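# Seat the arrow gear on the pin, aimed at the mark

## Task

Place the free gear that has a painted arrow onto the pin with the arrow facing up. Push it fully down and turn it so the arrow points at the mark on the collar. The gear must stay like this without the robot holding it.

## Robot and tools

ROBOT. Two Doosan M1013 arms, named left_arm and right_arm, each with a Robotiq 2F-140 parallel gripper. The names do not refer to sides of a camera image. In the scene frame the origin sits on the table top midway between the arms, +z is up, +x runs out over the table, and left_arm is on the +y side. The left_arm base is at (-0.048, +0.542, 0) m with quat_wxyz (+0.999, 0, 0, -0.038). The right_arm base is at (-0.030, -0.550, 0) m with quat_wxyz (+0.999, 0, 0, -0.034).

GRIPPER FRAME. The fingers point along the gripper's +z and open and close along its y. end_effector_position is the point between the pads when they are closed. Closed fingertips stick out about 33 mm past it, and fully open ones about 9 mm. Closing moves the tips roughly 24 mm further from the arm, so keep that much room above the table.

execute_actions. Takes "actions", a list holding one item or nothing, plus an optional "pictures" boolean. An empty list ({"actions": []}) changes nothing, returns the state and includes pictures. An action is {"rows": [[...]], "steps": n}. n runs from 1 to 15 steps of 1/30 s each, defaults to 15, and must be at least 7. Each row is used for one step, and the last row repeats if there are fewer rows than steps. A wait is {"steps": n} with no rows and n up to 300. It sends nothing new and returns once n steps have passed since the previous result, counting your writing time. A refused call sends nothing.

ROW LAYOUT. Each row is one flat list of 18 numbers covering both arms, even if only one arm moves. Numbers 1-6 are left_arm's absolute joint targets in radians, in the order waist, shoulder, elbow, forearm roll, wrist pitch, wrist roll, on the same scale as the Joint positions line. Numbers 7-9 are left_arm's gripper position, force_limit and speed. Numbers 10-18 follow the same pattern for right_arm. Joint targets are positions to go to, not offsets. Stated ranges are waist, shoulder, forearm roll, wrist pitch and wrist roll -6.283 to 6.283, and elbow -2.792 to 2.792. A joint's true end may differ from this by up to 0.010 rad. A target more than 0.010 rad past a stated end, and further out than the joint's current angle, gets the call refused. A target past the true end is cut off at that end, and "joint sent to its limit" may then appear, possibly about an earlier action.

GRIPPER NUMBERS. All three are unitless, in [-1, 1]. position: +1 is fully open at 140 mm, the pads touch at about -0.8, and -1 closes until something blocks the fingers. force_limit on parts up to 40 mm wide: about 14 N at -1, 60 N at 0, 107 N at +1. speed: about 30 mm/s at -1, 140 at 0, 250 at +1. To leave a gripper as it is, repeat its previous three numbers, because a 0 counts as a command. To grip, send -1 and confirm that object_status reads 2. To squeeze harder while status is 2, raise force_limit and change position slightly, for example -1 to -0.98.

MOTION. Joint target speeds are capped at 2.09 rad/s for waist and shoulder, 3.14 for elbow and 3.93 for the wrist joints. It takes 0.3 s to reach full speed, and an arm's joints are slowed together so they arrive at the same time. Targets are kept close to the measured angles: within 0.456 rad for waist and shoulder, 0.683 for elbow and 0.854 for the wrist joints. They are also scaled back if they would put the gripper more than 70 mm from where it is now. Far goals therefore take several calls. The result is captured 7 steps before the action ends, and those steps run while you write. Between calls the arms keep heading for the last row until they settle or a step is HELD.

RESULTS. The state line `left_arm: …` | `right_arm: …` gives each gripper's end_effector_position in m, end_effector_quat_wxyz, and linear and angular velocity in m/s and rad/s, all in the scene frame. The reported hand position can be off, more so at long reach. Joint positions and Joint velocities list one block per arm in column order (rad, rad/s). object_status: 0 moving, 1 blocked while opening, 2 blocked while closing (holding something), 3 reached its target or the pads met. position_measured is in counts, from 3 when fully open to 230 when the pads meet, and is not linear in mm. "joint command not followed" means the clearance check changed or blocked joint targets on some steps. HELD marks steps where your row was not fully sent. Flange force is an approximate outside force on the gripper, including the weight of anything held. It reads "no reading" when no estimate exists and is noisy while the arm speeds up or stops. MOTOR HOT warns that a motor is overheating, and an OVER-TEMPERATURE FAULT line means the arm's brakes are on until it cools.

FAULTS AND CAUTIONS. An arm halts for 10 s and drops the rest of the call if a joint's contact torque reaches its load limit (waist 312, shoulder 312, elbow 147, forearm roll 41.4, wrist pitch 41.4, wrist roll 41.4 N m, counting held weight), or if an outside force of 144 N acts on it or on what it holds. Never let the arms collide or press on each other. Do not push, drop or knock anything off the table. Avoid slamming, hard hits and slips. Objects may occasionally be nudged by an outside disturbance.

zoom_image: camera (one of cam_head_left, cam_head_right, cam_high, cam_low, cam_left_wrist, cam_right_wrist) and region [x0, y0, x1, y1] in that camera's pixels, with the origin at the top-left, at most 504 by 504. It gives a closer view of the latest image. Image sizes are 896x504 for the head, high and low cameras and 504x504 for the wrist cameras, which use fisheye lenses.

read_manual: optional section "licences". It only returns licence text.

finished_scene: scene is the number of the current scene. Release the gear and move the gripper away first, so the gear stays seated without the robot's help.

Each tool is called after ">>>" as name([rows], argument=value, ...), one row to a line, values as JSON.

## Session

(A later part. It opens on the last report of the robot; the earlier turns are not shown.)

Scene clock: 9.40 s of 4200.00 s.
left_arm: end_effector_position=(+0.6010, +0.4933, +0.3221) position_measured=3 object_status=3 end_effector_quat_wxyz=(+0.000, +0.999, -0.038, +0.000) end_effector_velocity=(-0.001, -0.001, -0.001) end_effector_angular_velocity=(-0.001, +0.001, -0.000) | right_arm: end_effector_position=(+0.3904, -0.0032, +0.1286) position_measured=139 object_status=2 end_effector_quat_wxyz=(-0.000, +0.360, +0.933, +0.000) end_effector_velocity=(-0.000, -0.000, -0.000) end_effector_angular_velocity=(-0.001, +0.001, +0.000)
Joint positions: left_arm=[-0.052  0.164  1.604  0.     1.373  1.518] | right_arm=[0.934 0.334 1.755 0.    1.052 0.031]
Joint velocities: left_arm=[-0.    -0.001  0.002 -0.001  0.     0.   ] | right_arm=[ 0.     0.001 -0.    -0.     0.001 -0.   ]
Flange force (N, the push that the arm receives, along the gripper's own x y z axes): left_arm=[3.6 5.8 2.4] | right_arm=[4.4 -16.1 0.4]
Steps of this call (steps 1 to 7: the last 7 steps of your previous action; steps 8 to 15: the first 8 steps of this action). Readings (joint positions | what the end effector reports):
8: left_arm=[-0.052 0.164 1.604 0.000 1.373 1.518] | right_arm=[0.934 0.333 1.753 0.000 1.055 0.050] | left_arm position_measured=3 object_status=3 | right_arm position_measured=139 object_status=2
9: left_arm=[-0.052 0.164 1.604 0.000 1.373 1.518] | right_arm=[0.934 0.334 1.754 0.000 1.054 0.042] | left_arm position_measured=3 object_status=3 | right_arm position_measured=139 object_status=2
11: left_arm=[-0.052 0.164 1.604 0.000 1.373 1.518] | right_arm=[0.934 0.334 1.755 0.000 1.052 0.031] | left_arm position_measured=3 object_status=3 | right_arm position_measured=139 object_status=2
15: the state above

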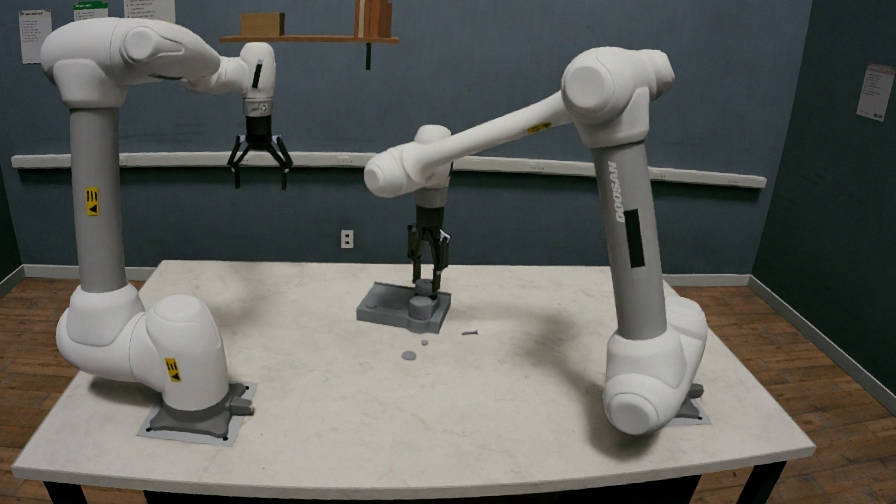

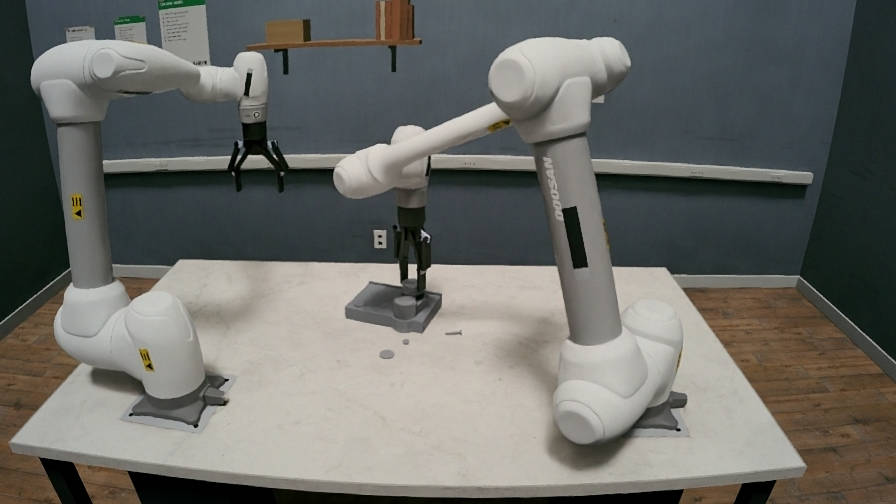

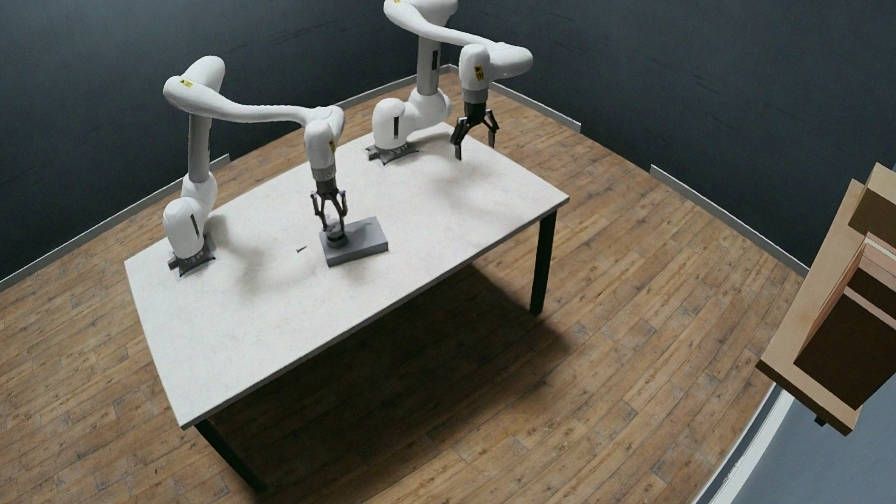

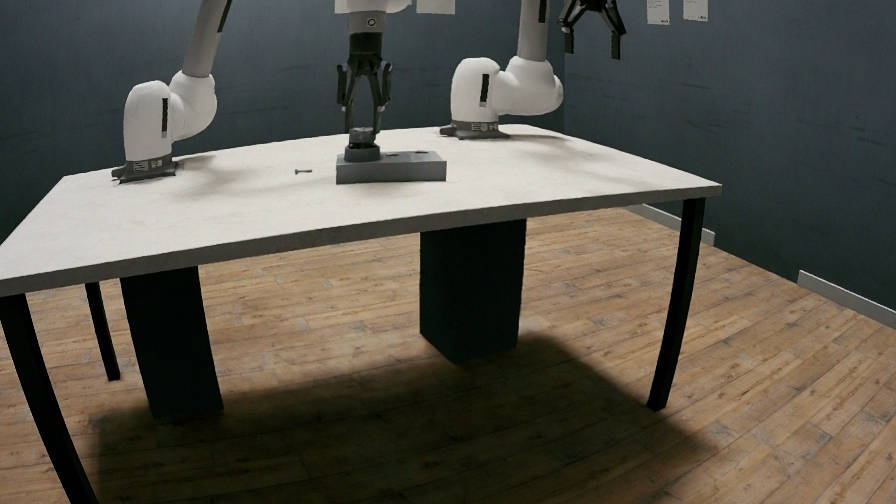

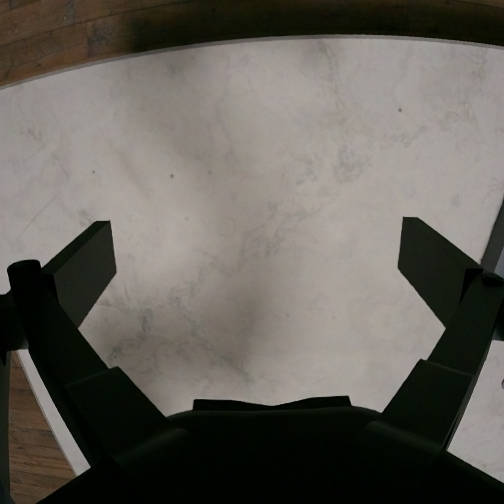

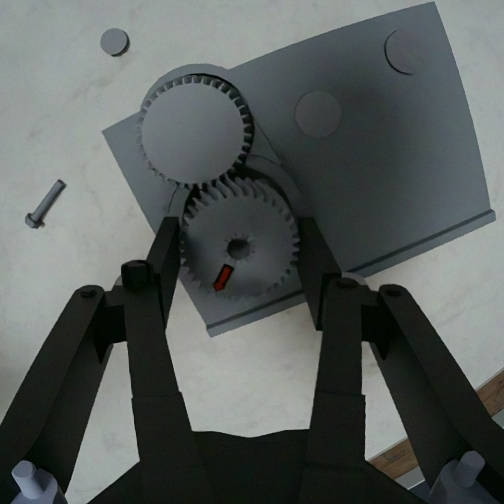

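>>> execute_actions([
  {"rows":[[-0.052,0.164,1.604,0,1.373,1.518,1,0,0,0.9337,0.3338,1.7559,0,1.0519,0.031,-1,-0.4,-0.4]],"steps":15},
], pictures=true)

Scene clock: 10.33 s of 4200.00 s.
left_arm: end_effector_position=(+0.6010, +0.4933, +0.3221) position_measured=3 object_status=3 end_effector_quat_wxyz=(+0.000, +0.999, -0.038, +0.000) end_effector_velocity=(-0.001, -0.000, -0.001) end_effector_angular_velocity=(+0.001, +0.001, -0.000) | right_arm: end_effector_position=(+0.3902, -0.0034, +0.1285) position_measured=139 object_status=2 end_effector_quat_wxyz=(+0.000, +0.360, +0.933, +0.000) end_effector_velocity=(-0.001, +0.001, +0.001) end_effector_angular_velocity=(+0.000, -0.001, +0.001)
Joint positions: left_arm=[-0.052  0.164  1.604  0.     1.373  1.518] | right_arm=[ 0.934  0.334  1.756 -0.     1.052  0.031]
Joint velocities: left_arm=[-0.001 -0.     0.002  0.    -0.001 -0.   ] | right_arm=[ 0.001 -0.001 -0.    -0.     0.    -0.   ]
Flange force (N, the push that the arm receives, along the gripper's own x y z axes): left_arm=[2.9 4.7 1.8] | right_arm=[5.4 -9.2 2.6]
Steps of this call (steps 1 to 7: the last 7 steps of your previous action; steps 8 to 15: the robot went on to your last target; steps 16 to 20: nothing new was sent; steps 21 to 28: the first 8 steps of this action). Readings (joint positions | what the end effector reports):
21: left_arm=[-0.052 0.164 1.604 0.000 1.373 1.518] | right_arm=[0.934 0.334 1.755 -0.000 1.052 0.031] | left_arm position_measured=3 object_status=3 | right_arm position_measured=139 object_status=2
22: left_arm=[-0.052 0.164 1.604 0.000 1.373 1.518] | right_arm=[0.934 0.334 1.755 -0.000 1.052 0.031] | left_arm position_measured=3 object_status=3 | right_arm position_measured=139 object_status=2
24: left_arm=[-0.052 0.164 1.604 0.000 1.373 1.518] | right_arm=[0.934 0.334 1.756 -0.000 1.052 0.031] | left_arm position_measured=3 object_status=3 | right_arm position_measured=139 object_status=2
28: the state above

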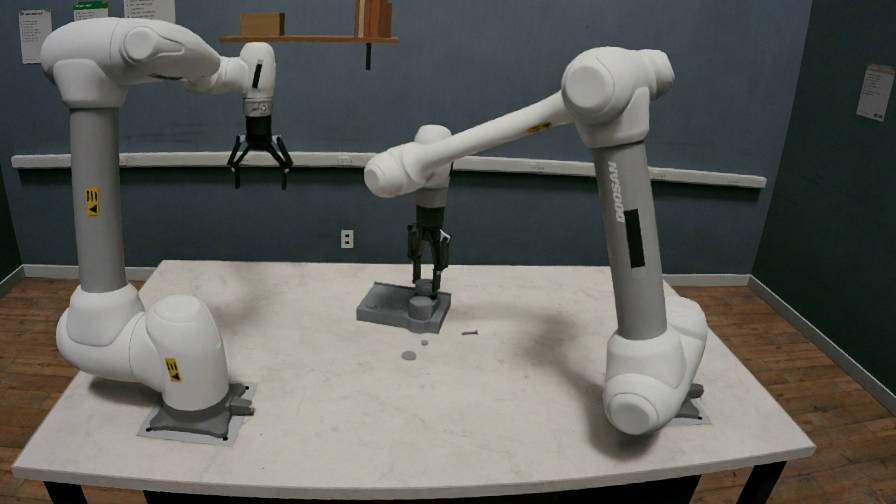

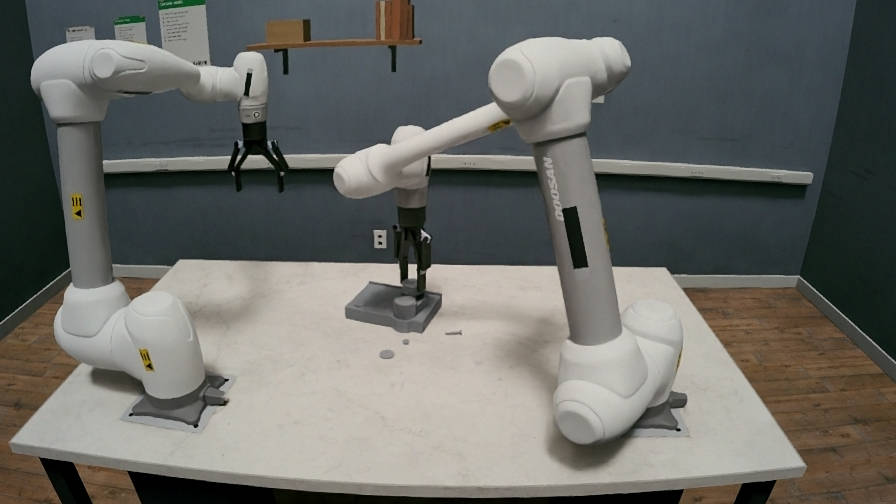

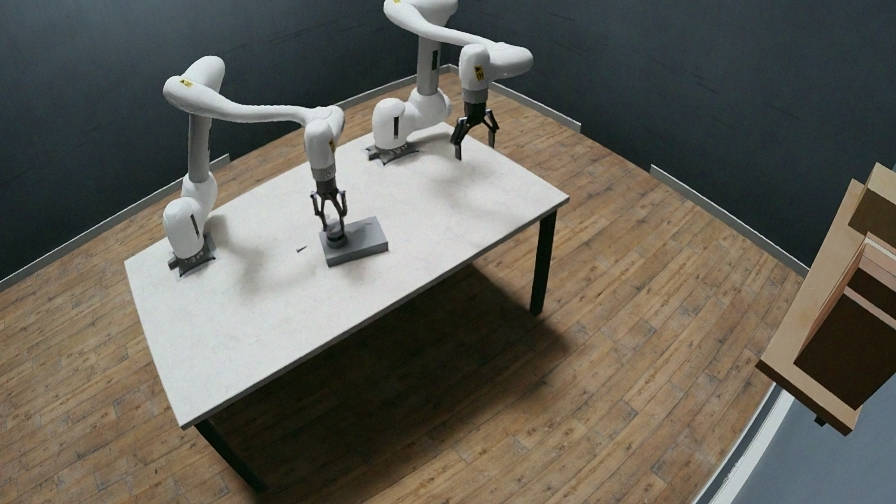

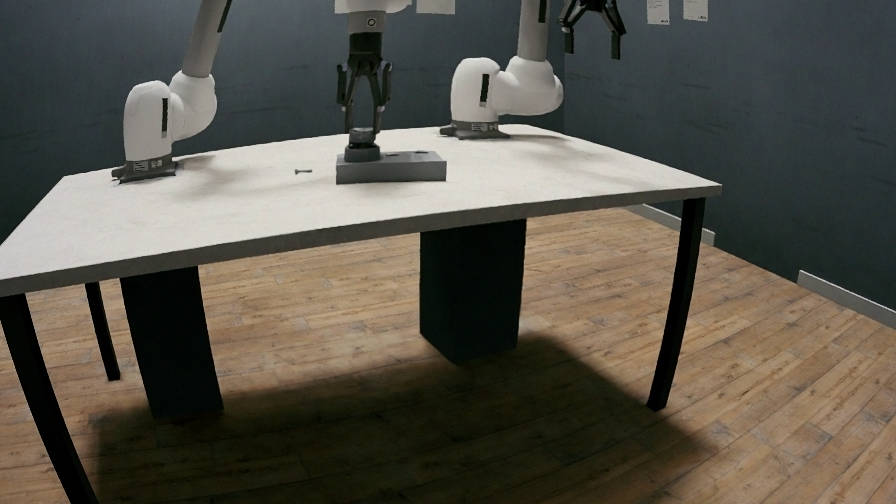

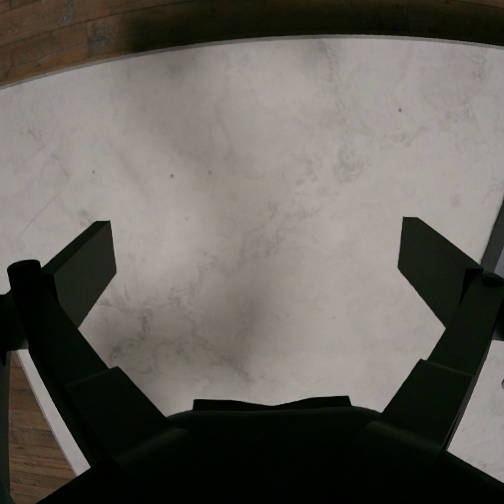

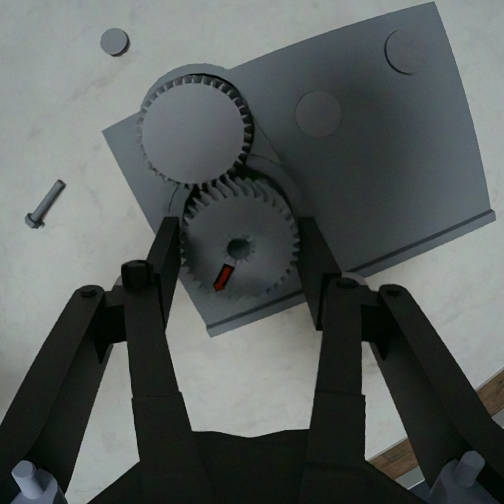

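>>> execute_actions([
  {"rows":[[-0.052,0.164,1.604,0,1.373,1.518,1,0,0,0.9339,0.3368,1.7598,0,1.0450,-0.020,-1,-0.4,-0.4]],"steps":15},
])

>>> execute_actions([
  {"steps":8},
])

Scene clock: 10.83 s of 4200.00 s.
left_arm: end_effector_position=(+0.6010, +0.4933, +0.3221) position_measured=3 object_status=3 end_effector_quat_wxyz=(+0.000, +0.999, -0.038, +0.000) end_effector_velocity=(+0.000, +0.002, -0.002) end_effector_angular_velocity=(+0.002, +0.001, +0.002) | right_arm: end_effector_position=(+0.3899, -0.0036, +0.1247) position_measured=139 object_status=2 end_effector_quat_wxyz=(+0.000, +0.336, +0.942, +0.000) end_effector_velocity=(-0.000, -0.000, -0.001) end_effector_angular_velocity=(-0.001, +0.001, +0.001)
Joint positions: left_arm=[-0.052  0.164  1.604  0.     1.373  1.518] | right_arm=[ 0.934  0.337  1.76  -0.     1.045 -0.02 ]
Joint velocities: left_arm=[ 0.002  0.002  0.001  0.001 -0.001  0.   ] | right_arm=[-0.     0.001  0.001  0.    -0.    -0.001]
Flange force (N, the push that the arm receives, along the gripper's own x y z axes): left_arm=[2.7 5.7 2.2] | right_arm=[-7.7 -3.8 -10.6]
Steps of this call (steps 1 to 7: the last 7 steps of your previous action; steps 8 to 15: the first 8 steps of this action). Readings (joint positions | what the end effector reports):
8: left_arm=[-0.052 0.164 1.604 0.000 1.373 1.518] | right_arm=[0.934 0.334 1.756 -0.000 1.052 0.030] | left_arm position_measured=3 object_status=3 | right_arm position_measured=139 object_status=2
9: left_arm=[-0.052 0.164 1.604 -0.000 1.373 1.518] | right_arm=[0.934 0.334 1.756 -0.000 1.051 0.022] | left_arm position_measured=3 object_status=3 | right_arm position_measured=139 object_status=2
11: left_arm=[-0.052 0.164 1.604 0.000 1.373 1.518] | right_arm=[0.934 0.336 1.759 -0.000 1.046 -0.014] | left_arm position_measured=3 object_status=3 | right_arm position_measured=139 object_status=2
15: the state above

Scene clock: 11.10 s of 4200.00 s.
left_arm: end_effector_position=(+0.6010, +0.4933, +0.3221) position_measured=3 object_status=3 end_effector_quat_wxyz=(+0.000, +0.999, -0.038, +0.000) end_effector_velocity=(-0.000, -0.002, +0.000) end_effector_angular_velocity=(+0.000, -0.002, -0.003) | right_arm: end_effector_position=(+0.3899, -0.0036, +0.1246) position_measured=139 object_status=2 end_effector_quat_wxyz=(+0.000, +0.336, +0.942, -0.000) end_effector_velocity=(-0.001, +0.001, -0.000) end_effector_angular_velocity=(+0.000, -0.001, +0.002)
Joint positions: left_arm=[-0.052  0.164  1.604  0.     1.373  1.518] | right_arm=[ 0.934  0.337  1.76  -0.     1.045 -0.02 ]
Joint velocities: left_arm=[-0.003 -0.001  0.     0.    -0.001  0.   ] | right_arm=[ 0.002  0.     0.    -0.    -0.001 -0.   ]
Flange force (N, the push that the arm receives, along the gripper's own x y z axes): left_arm=[1.9 4.6 1.5] | right_arm=[-12.3 -4.7 -12.1]
Kept back: nothing.
Steps of this call (steps 1 to 7: the last 7 steps of your previous action; step 8: the robot went on to your last target). Readings (joint positions | what the end effector reports):
1: left_arm=[-0.052 0.164 1.604 0.000 1.373 1.518] | right_arm=[0.934 0.337 1.760 -0.000 1.045 -0.020] | left_arm position_measured=3 object_status=3 | right_arm position_measured=139 object_status=2
2: left_arm=[-0.052 0.164 1.604 0.000 1.373 1.518] | right_arm=[0.934 0.337 1.760 -0.000 1.045 -0.020] | left_arm position_measured=3 object_status=3 | right_arm position_measured=139 object_status=2
4: left_arm=[-0.052 0.164 1.604 0.000 1.373 1.518] | right_arm=[0.934 0.337 1.760 -0.000 1.045 -0.020] | left_arm position_measured=3 object_status=3 | right_arm position_measured=139 object_status=2
8: the state above

>>> execute_actions([
  {"rows":[[-0.052,0.164,1.604,0,1.373,1.518,1,0,0,0.9339,0.3368,1.7598,0,1.0450,-0.050,-1,-0.4,-0.4]],"steps":15},
], pictures=true)

>>> zoom_image(camera="cam_right_wrist", region=[120,70,360,310])

Scene clock: 11.53 s of 4200.00 s.
left_arm: end_effector_position=(+0.6010, +0.4933, +0.3221) position_measured=3 object_status=3 end_effector_quat_wxyz=(+0.000, +0.999, -0.038, +0.000) end_effector_velocity=(+0.000, +0.000, -0.000) end_effector_angular_velocity=(-0.001, +0.001, +0.001) | right_arm: end_effector_position=(+0.3897, -0.0035, +0.1244) position_measured=139 object_status=2 end_effector_quat_wxyz=(-0.000, +0.322, +0.947, +0.000) end_effector_velocity=(-0.001, +0.000, +0.000) end_effector_angular_velocity=(-0.001, +0.001, +0.001)
Joint positions: left_arm=[-0.052  0.164  1.604  0.     1.373  1.518] | right_arm=[ 0.934  0.337  1.76   0.     1.045 -0.05 ]
Joint velocities: left_arm=[ 0.001  0.001 -0.001 -0.001  0.001  0.   ] | right_arm=[ 0.001 -0.    -0.001  0.     0.002 -0.001]
Flange force (N, the push that the arm receives, along the gripper's own x y z axes): left_arm=[3.1 5.6 1.5] | right_arm=[0.6 0.2 2.9]
Steps of this call (steps 1 to 5: the robot went on to your last target; steps 6 to 13: the first 8 steps of this action). Readings (joint positions | what the end effector reports):
6: left_arm=[-0.052 0.164 1.604 0.000 1.373 1.518] | right_arm=[0.934 0.337 1.760 0.000 1.045 -0.020] | left_arm position_measured=3 object_status=3 | right_arm position_measured=139 object_status=2
7: left_arm=[-0.052 0.164 1.604 0.000 1.373 1.518] | right_arm=[0.934 0.337 1.760 0.000 1.045 -0.029] | left_arm position_measured=3 object_status=3 | right_arm position_measured=139 object_status=2
9: left_arm=[-0.052 0.164 1.604 0.000 1.373 1.518] | right_arm=[0.934 0.337 1.760 0.000 1.045 -0.049] | left_arm position_measured=3 object_status=3 | right_arm position_measured=139 object_status=2
13: the state above

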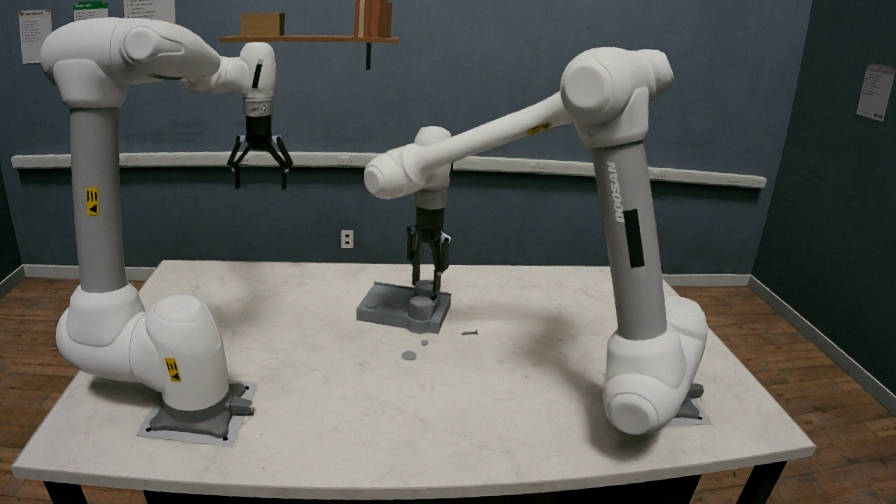

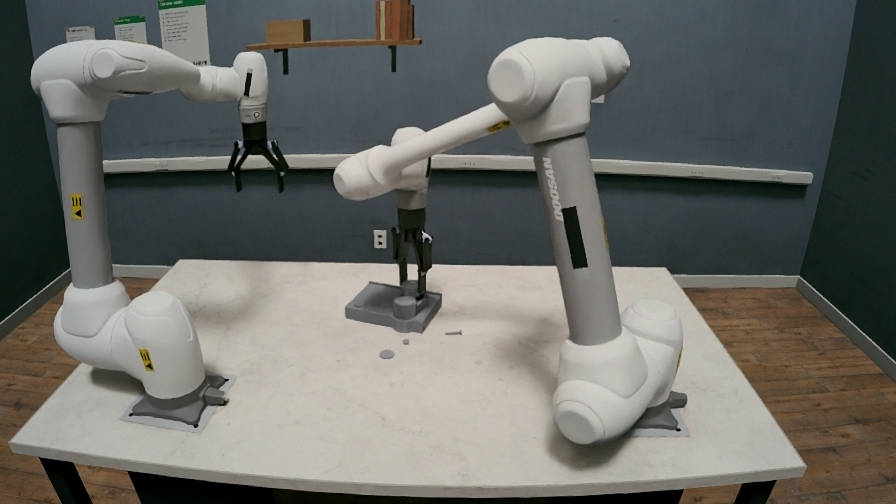

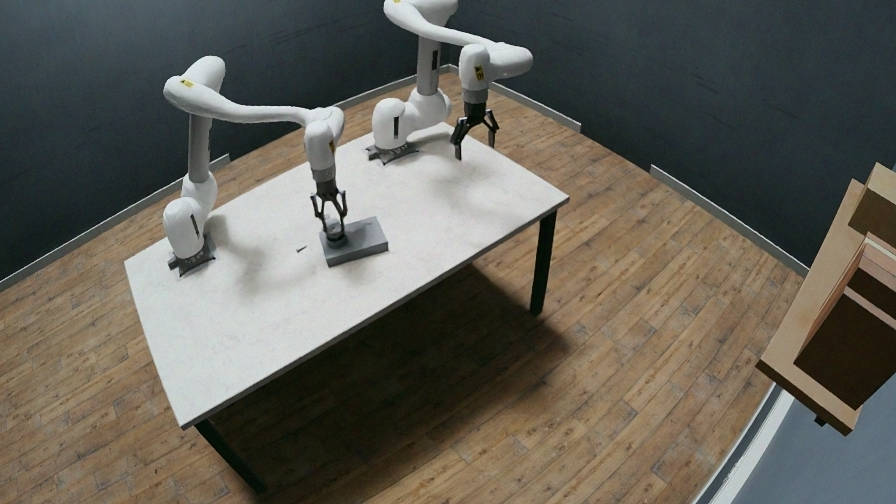

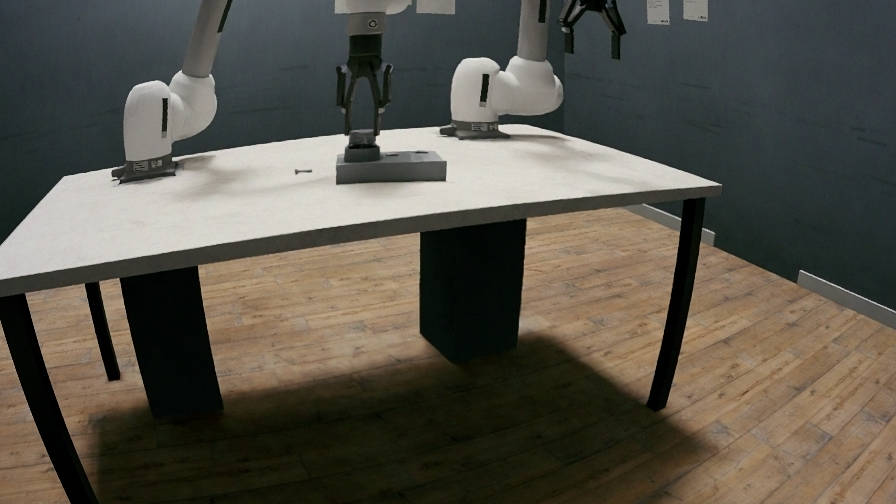

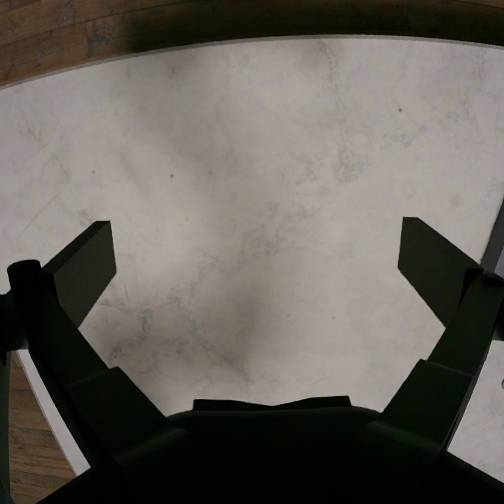

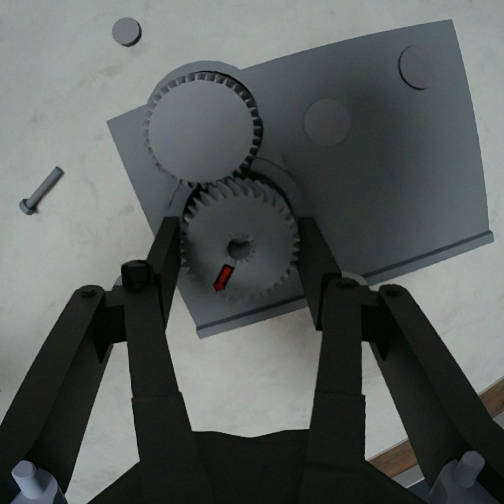

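Region (120, 70, 360, 310) of cam_right_wrist's 504x504 image, scaled by 2.100, with more detail than that image has.

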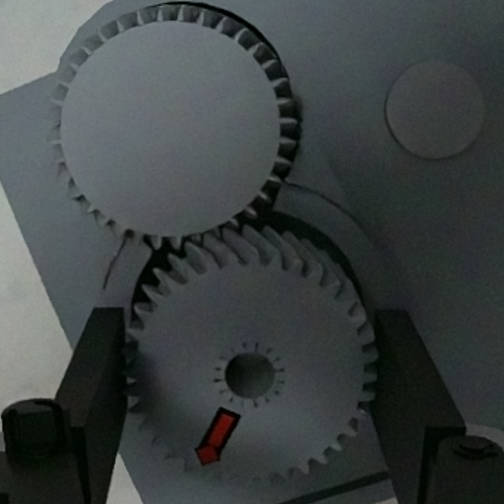

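Free. Screw down.

>>> execute_actions([
  {"rows":[[-0.052,0.164,1.604,0,1.373,1.518,1,0,0,0.9339,0.3401,1.7633,0,1.0382,-0.103,-1,-0.4,-0.4]],"steps":15},
])

>>> execute_actions([
  {"rows":[[-0.052,0.164,1.604,0,1.373,1.518,1,0,0,0.9339,0.3435,1.7667,0,1.0314,-0.154,-1,-0.4,-0.4]],"steps":15},
])

Scene clock: 12.07 s of 4200.00 s.
left_arm: end_effector_position=(+0.6010, +0.4933, +0.3221) position_measured=3 object_status=3 end_effector_quat_wxyz=(+0.000, +0.999, -0.038, +0.000) end_effector_velocity=(+0.000, -0.000, -0.001) end_effector_angular_velocity=(+0.001, +0.001, -0.001) | right_arm: end_effector_position=(+0.3898, -0.0035, +0.1207) position_measured=139 object_status=2 end_effector_quat_wxyz=(+0.000, +0.296, +0.955, +0.000) end_effector_velocity=(+0.001, -0.001, +0.000) end_effector_angular_velocity=(-0.000, +0.000, +0.000)
Joint positions: left_arm=[-0.052  0.164  1.604 -0.     1.373  1.518] | right_arm=[ 0.934  0.34   1.763  0.     1.038 -0.103]
Joint velocities: left_arm=[-0.001  0.001 -0.     0.001  0.     0.   ] | right_arm=[-0.001 -0.     0.    -0.     0.    -0.001]
Flange force (N, the push that the arm receives, along the gripper's own x y z axes): left_arm=[2.5 5.3 2.3] | right_arm=[5.7 3.3 1.9]
Steps of this call (steps 1 to 7: the last 7 steps of your previous action; step 8: the robot went on to your last target; steps 9 to 16: the first 8 steps of this action). Readings (joint positions | what the end effector reports):
9: left_arm=[-0.052 0.164 1.604 -0.000 1.373 1.518] | right_arm=[0.934 0.337 1.760 0.000 1.045 -0.051] | left_arm position_measured=3 object_status=3 | right_arm position_measured=139 object_status=2
10: left_arm=[-0.052 0.164 1.604 0.000 1.373 1.518] | right_arm=[0.934 0.337 1.760 0.000 1.044 -0.059] | left_arm position_measured=3 object_status=3 | right_arm position_measured=139 object_status=2
12: left_arm=[-0.052 0.164 1.604 0.000 1.373 1.518] | right_arm=[0.934 0.340 1.763 0.000 1.039 -0.097] | left_arm position_measured=3 object_status=3 | right_arm position_measured=139 object_status=2
16: the state above

Scene clock: 12.57 s of 4200.00 s.
left_arm: end_effector_position=(+0.6010, +0.4933, +0.3221) position_measured=3 object_status=3 end_effector_quat_wxyz=(+0.000, +0.999, -0.038, +0.000) end_effector_velocity=(+0.000, +0.001, -0.001) end_effector_angular_velocity=(-0.001, +0.001, +0.002) | right_arm: end_effector_position=(+0.3898, -0.0035, +0.1166) position_measured=139 object_status=2 end_effector_quat_wxyz=(-0.000, +0.272, +0.962, -0.000) end_effector_velocity=(-0.000, -0.000, +0.001) end_effector_angular_velocity=(-0.002, +0.001, +0.001)
Joint positions: left_arm=[-0.052  0.164  1.604  0.     1.373  1.518] | right_arm=[ 0.934  0.344  1.767  0.     1.031 -0.154]
Joint velocities: left_arm=[ 0.002  0.001 -0.    -0.001 -0.     0.   ] | right_arm=[-0.     0.    -0.001  0.     0.003 -0.001]
Flange force (N, the push that the arm receives, along the gripper's own x y z axes): left_arm=[2.7 5.4 2.1] | right_arm=[3.7 1.7 2.5]
Steps of this call (steps 1 to 7: the last 7 steps of your previous action; steps 8 to 15: the first 8 steps of this action). Readings (joint positions | what the end effector reports):
8: left_arm=[-0.052 0.164 1.604 0.000 1.373 1.518] | right_arm=[0.934 0.340 1.763 0.000 1.038 -0.104] | left_arm position_measured=3 object_status=3 | right_arm position_measured=139 object_status=2
9: left_arm=[-0.052 0.164 1.604 0.000 1.373 1.518] | right_arm=[0.934 0.341 1.764 0.000 1.037 -0.112] | left_arm position_measured=3 object_status=3 | right_arm position_measured=139 object_status=2
11: left_arm=[-0.052 0.164 1.604 0.000 1.373 1.518] | right_arm=[0.934 0.343 1.766 0.000 1.032 -0.148] | left_arm position_measured=3 object_status=3 | right_arm position_measured=139 object_status=2
15: the state above

>>> execute_actions([
  {"rows":[[-0.052,0.164,1.604,0,1.373,1.518,1,0,0,0.9339,0.3486,1.7718,0,1.0212,-0.230,-1,-0.4,-0.4]],"steps":15},
])

>>> execute_actions([
  {"rows":[[-0.052,0.164,1.604,0,1.373,1.518,1,0,0,0.9339,0.3538,1.7768,0,1.0110,-0.306,-1,-0.4,-0.4]],"steps":15},
])

>>> execute_actions([
  {"rows":[[-0.052,0.164,1.604,0,1.373,1.518,1,0,0,0.9339,0.3573,1.7801,0,1.0042,-0.357,-1,-0.4,-0.4]],"steps":15},
], pictures=true)

>>> zoom_image(camera="cam_right_wrist", region=[100,60,380,340])

Scene clock: 13.30 s of 4200.00 s.
left_arm: end_effector_position=(+0.6010, +0.4933, +0.3221) position_measured=3 object_status=3 end_effector_quat_wxyz=(+0.000, +0.999, -0.038, +0.000) end_effector_velocity=(+0.000, -0.000, +0.001) end_effector_angular_velocity=(-0.001, -0.002, +0.000) | right_arm: end_effector_position=(+0.3899, -0.0035, +0.1107) position_measured=139 object_status=2 end_effector_quat_wxyz=(+0.000, +0.235, +0.972, -0.000) end_effector_velocity=(+0.000, -0.000, -0.000) end_effector_angular_velocity=(+0.000, -0.000, +0.001)
Joint positions: left_arm=[-0.052  0.164  1.604  0.     1.373  1.518] | right_arm=[ 0.934  0.349  1.772 -0.     1.021 -0.23 ]
Joint velocities: left_arm=[-0.    -0.001 -0.001 -0.     0.    -0.001] | right_arm=[-0.     0.    -0.    -0.    -0.    -0.002]
Flange force (N, the push that the arm receives, along the gripper's own x y z axes): left_arm=[2.2 5.4 1.1] | right_arm=[-1.8 -1.4 2.2]
Steps of this call (steps 1 to 7: the last 7 steps of your previous action; steps 8 to 14: the robot went on to your last target; steps 15 to 22: the first 8 steps of this action). Readings (joint positions | what the end effector reports):
15: left_arm=[-0.052 0.164 1.604 0.000 1.373 1.518] | right_arm=[0.934 0.344 1.767 0.000 1.031 -0.155] | left_arm position_measured=3 object_status=3 | right_arm position_measured=139 object_status=2
16: left_arm=[-0.052 0.164 1.604 0.000 1.373 1.518] | right_arm=[0.934 0.344 1.767 -0.000 1.030 -0.163] | left_arm position_measured=3 object_status=3 | right_arm position_measured=139 object_status=2
18: left_arm=[-0.052 0.164 1.604 0.000 1.373 1.518] | right_arm=[0.934 0.347 1.771 -0.000 1.024 -0.211] | left_arm position_measured=3 object_status=3 | right_arm position_measured=139 object_status=2
22: the state above

Scene clock: 13.80 s of 4200.00 s.
left_arm: end_effector_position=(+0.6010, +0.4933, +0.3221) position_measured=3 object_status=3 end_effector_quat_wxyz=(+0.000, +0.999, -0.038, +0.000) end_effector_velocity=(-0.000, -0.001, -0.000) end_effector_angular_velocity=(+0.001, +0.000, -0.001) | right_arm: end_effector_position=(+0.3898, -0.0035, +0.1047) position_measured=139 object_status=2 end_effector_quat_wxyz=(-0.000, +0.198, +0.980, -0.000) end_effector_velocity=(-0.001, +0.001, +0.000) end_effector_angular_velocity=(+0.000, -0.000, +0.004)
Joint positions: left_arm=[-0.052  0.164  1.604 -0.     1.373  1.518] | right_arm=[ 0.934  0.354  1.777  0.     1.011 -0.306]
Joint velocities: left_arm=[-0.001 -0.     0.001  0.001 -0.    -0.   ] | right_arm=[ 0.002  0.    -0.001  0.     0.    -0.002]
Flange force (N, the push that the arm receives, along the gripper's own x y z axes): left_arm=[2.7 6.4 2.3] | right_arm=[2.8 -3.9 3.0]
Steps of this call (steps 1 to 7: the last 7 steps of your previous action; steps 8 to 15: the first 8 steps of this action). Readings (joint positions | what the end effector reports):
8: left_arm=[-0.052 0.164 1.604 0.000 1.373 1.518] | right_arm=[0.934 0.349 1.772 -0.000 1.021 -0.231] | left_arm position_measured=3 object_status=3 | right_arm position_measured=139 object_status=2
9: left_arm=[-0.052 0.164 1.604 0.000 1.373 1.518] | right_arm=[0.934 0.349 1.772 -0.000 1.020 -0.239] | left_arm position_measured=3 object_status=3 | right_arm position_measured=139 object_status=2
11: left_arm=[-0.052 0.164 1.604 0.000 1.373 1.518] | right_arm=[0.934 0.353 1.776 0.000 1.013 -0.287] | left_arm position_measured=3 object_status=3 | right_arm position_measured=139 object_status=2
15: the state above

Scene clock: 14.30 s of 4200.00 s.
left_arm: end_effector_position=(+0.6010, +0.4933, +0.3221) position_measured=3 object_status=3 end_effector_quat_wxyz=(+0.000, +0.999, -0.038, +0.000) end_effector_velocity=(-0.000, +0.000, -0.001) end_effector_angular_velocity=(+0.002, +0.002, -0.001) | right_arm: end_effector_position=(+0.3899, -0.0034, +0.1008) position_measured=139 object_status=2 end_effector_quat_wxyz=(-0.000, +0.173, +0.985, +0.000) end_effector_velocity=(-0.000, -0.000, +0.000) end_effector_angular_velocity=(-0.001, +0.001, +0.001)
Joint positions: left_arm=[-0.052  0.164  1.604  0.     1.373  1.518] | right_arm=[ 0.934  0.357  1.78   0.     1.004 -0.357]
Joint velocities: left_arm=[-0.001  0.001  0.001  0.002  0.    -0.   ] | right_arm=[ 0.    -0.    -0.001  0.     0.002 -0.001]
Flange force (N, the push that the arm receives, along the gripper's own x y z axes): left_arm=[2.8 5.2 1.8] | right_arm=[1.1 -1.5 3.0]
Steps of this call (steps 1 to 7: the last 7 steps of your previous action; steps 8 to 15: the first 8 steps of this action). Readings (joint positions | what the end effector reports):
8: left_arm=[-0.052 0.164 1.604 0.000 1.373 1.518] | right_arm=[0.934 0.354 1.777 0.000 1.011 -0.307] | left_arm position_measured=3 object_status=3 | right_arm position_measured=139 object_status=2
9: left_arm=[-0.052 0.164 1.604 0.000 1.373 1.518] | right_arm=[0.934 0.354 1.777 0.000 1.010 -0.315] | left_arm position_measured=3 object_status=3 | right_arm position_measured=139 object_status=2
11: left_arm=[-0.052 0.164 1.604 0.000 1.373 1.518] | right_arm=[0.934 0.357 1.780 0.000 1.005 -0.351] | left_arm position_measured=3 object_status=3 | right_arm position_measured=139 object_status=2
15: the state above

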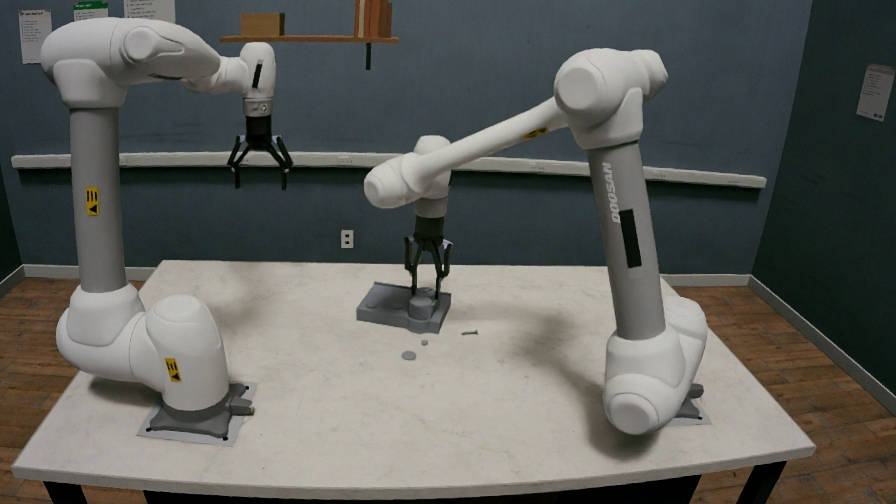

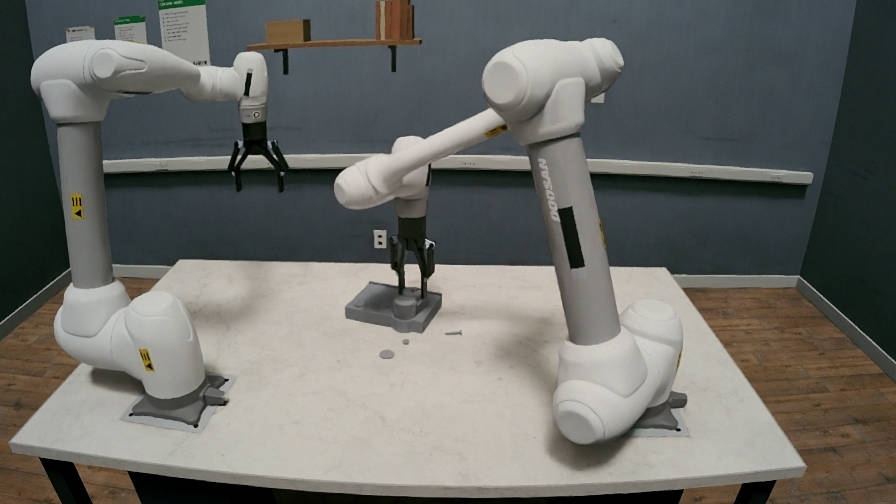

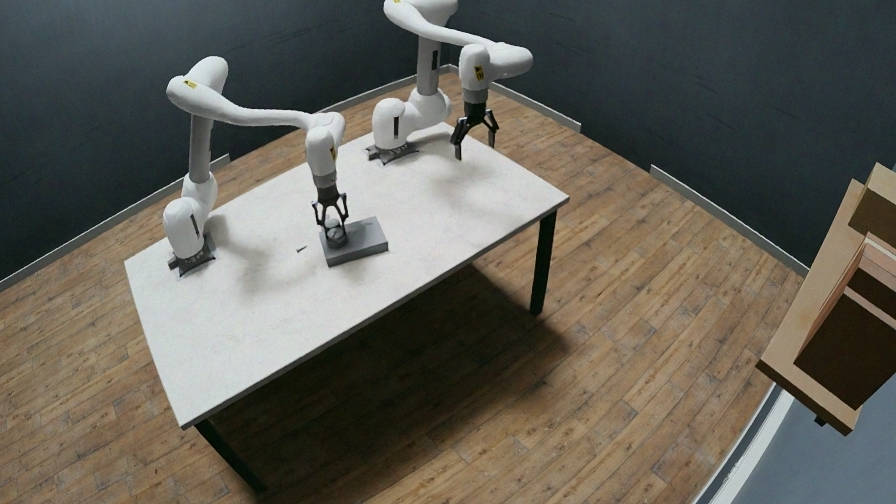

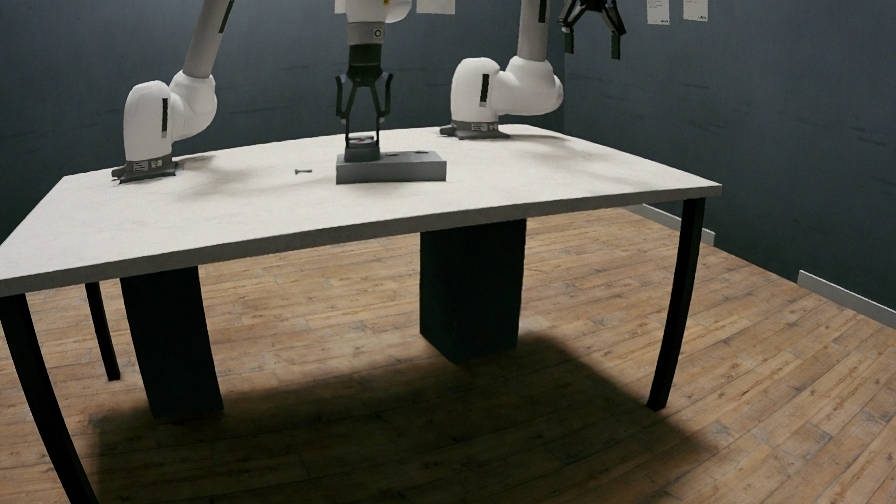

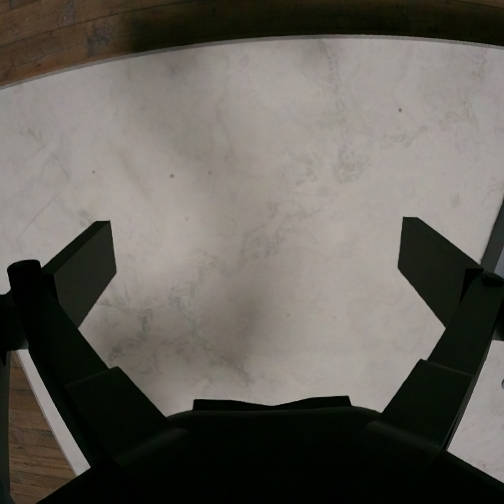

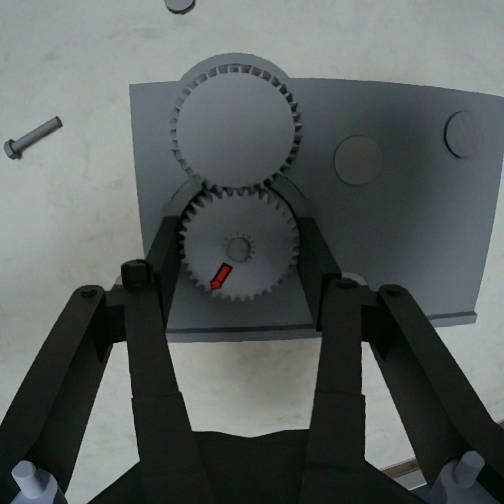

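Region (100, 60, 380, 340) of cam_right_wrist's 504x504 image, scaled by 1.800, with more detail than that image has.

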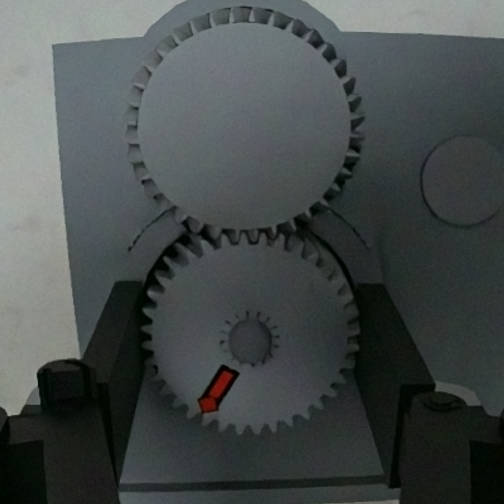

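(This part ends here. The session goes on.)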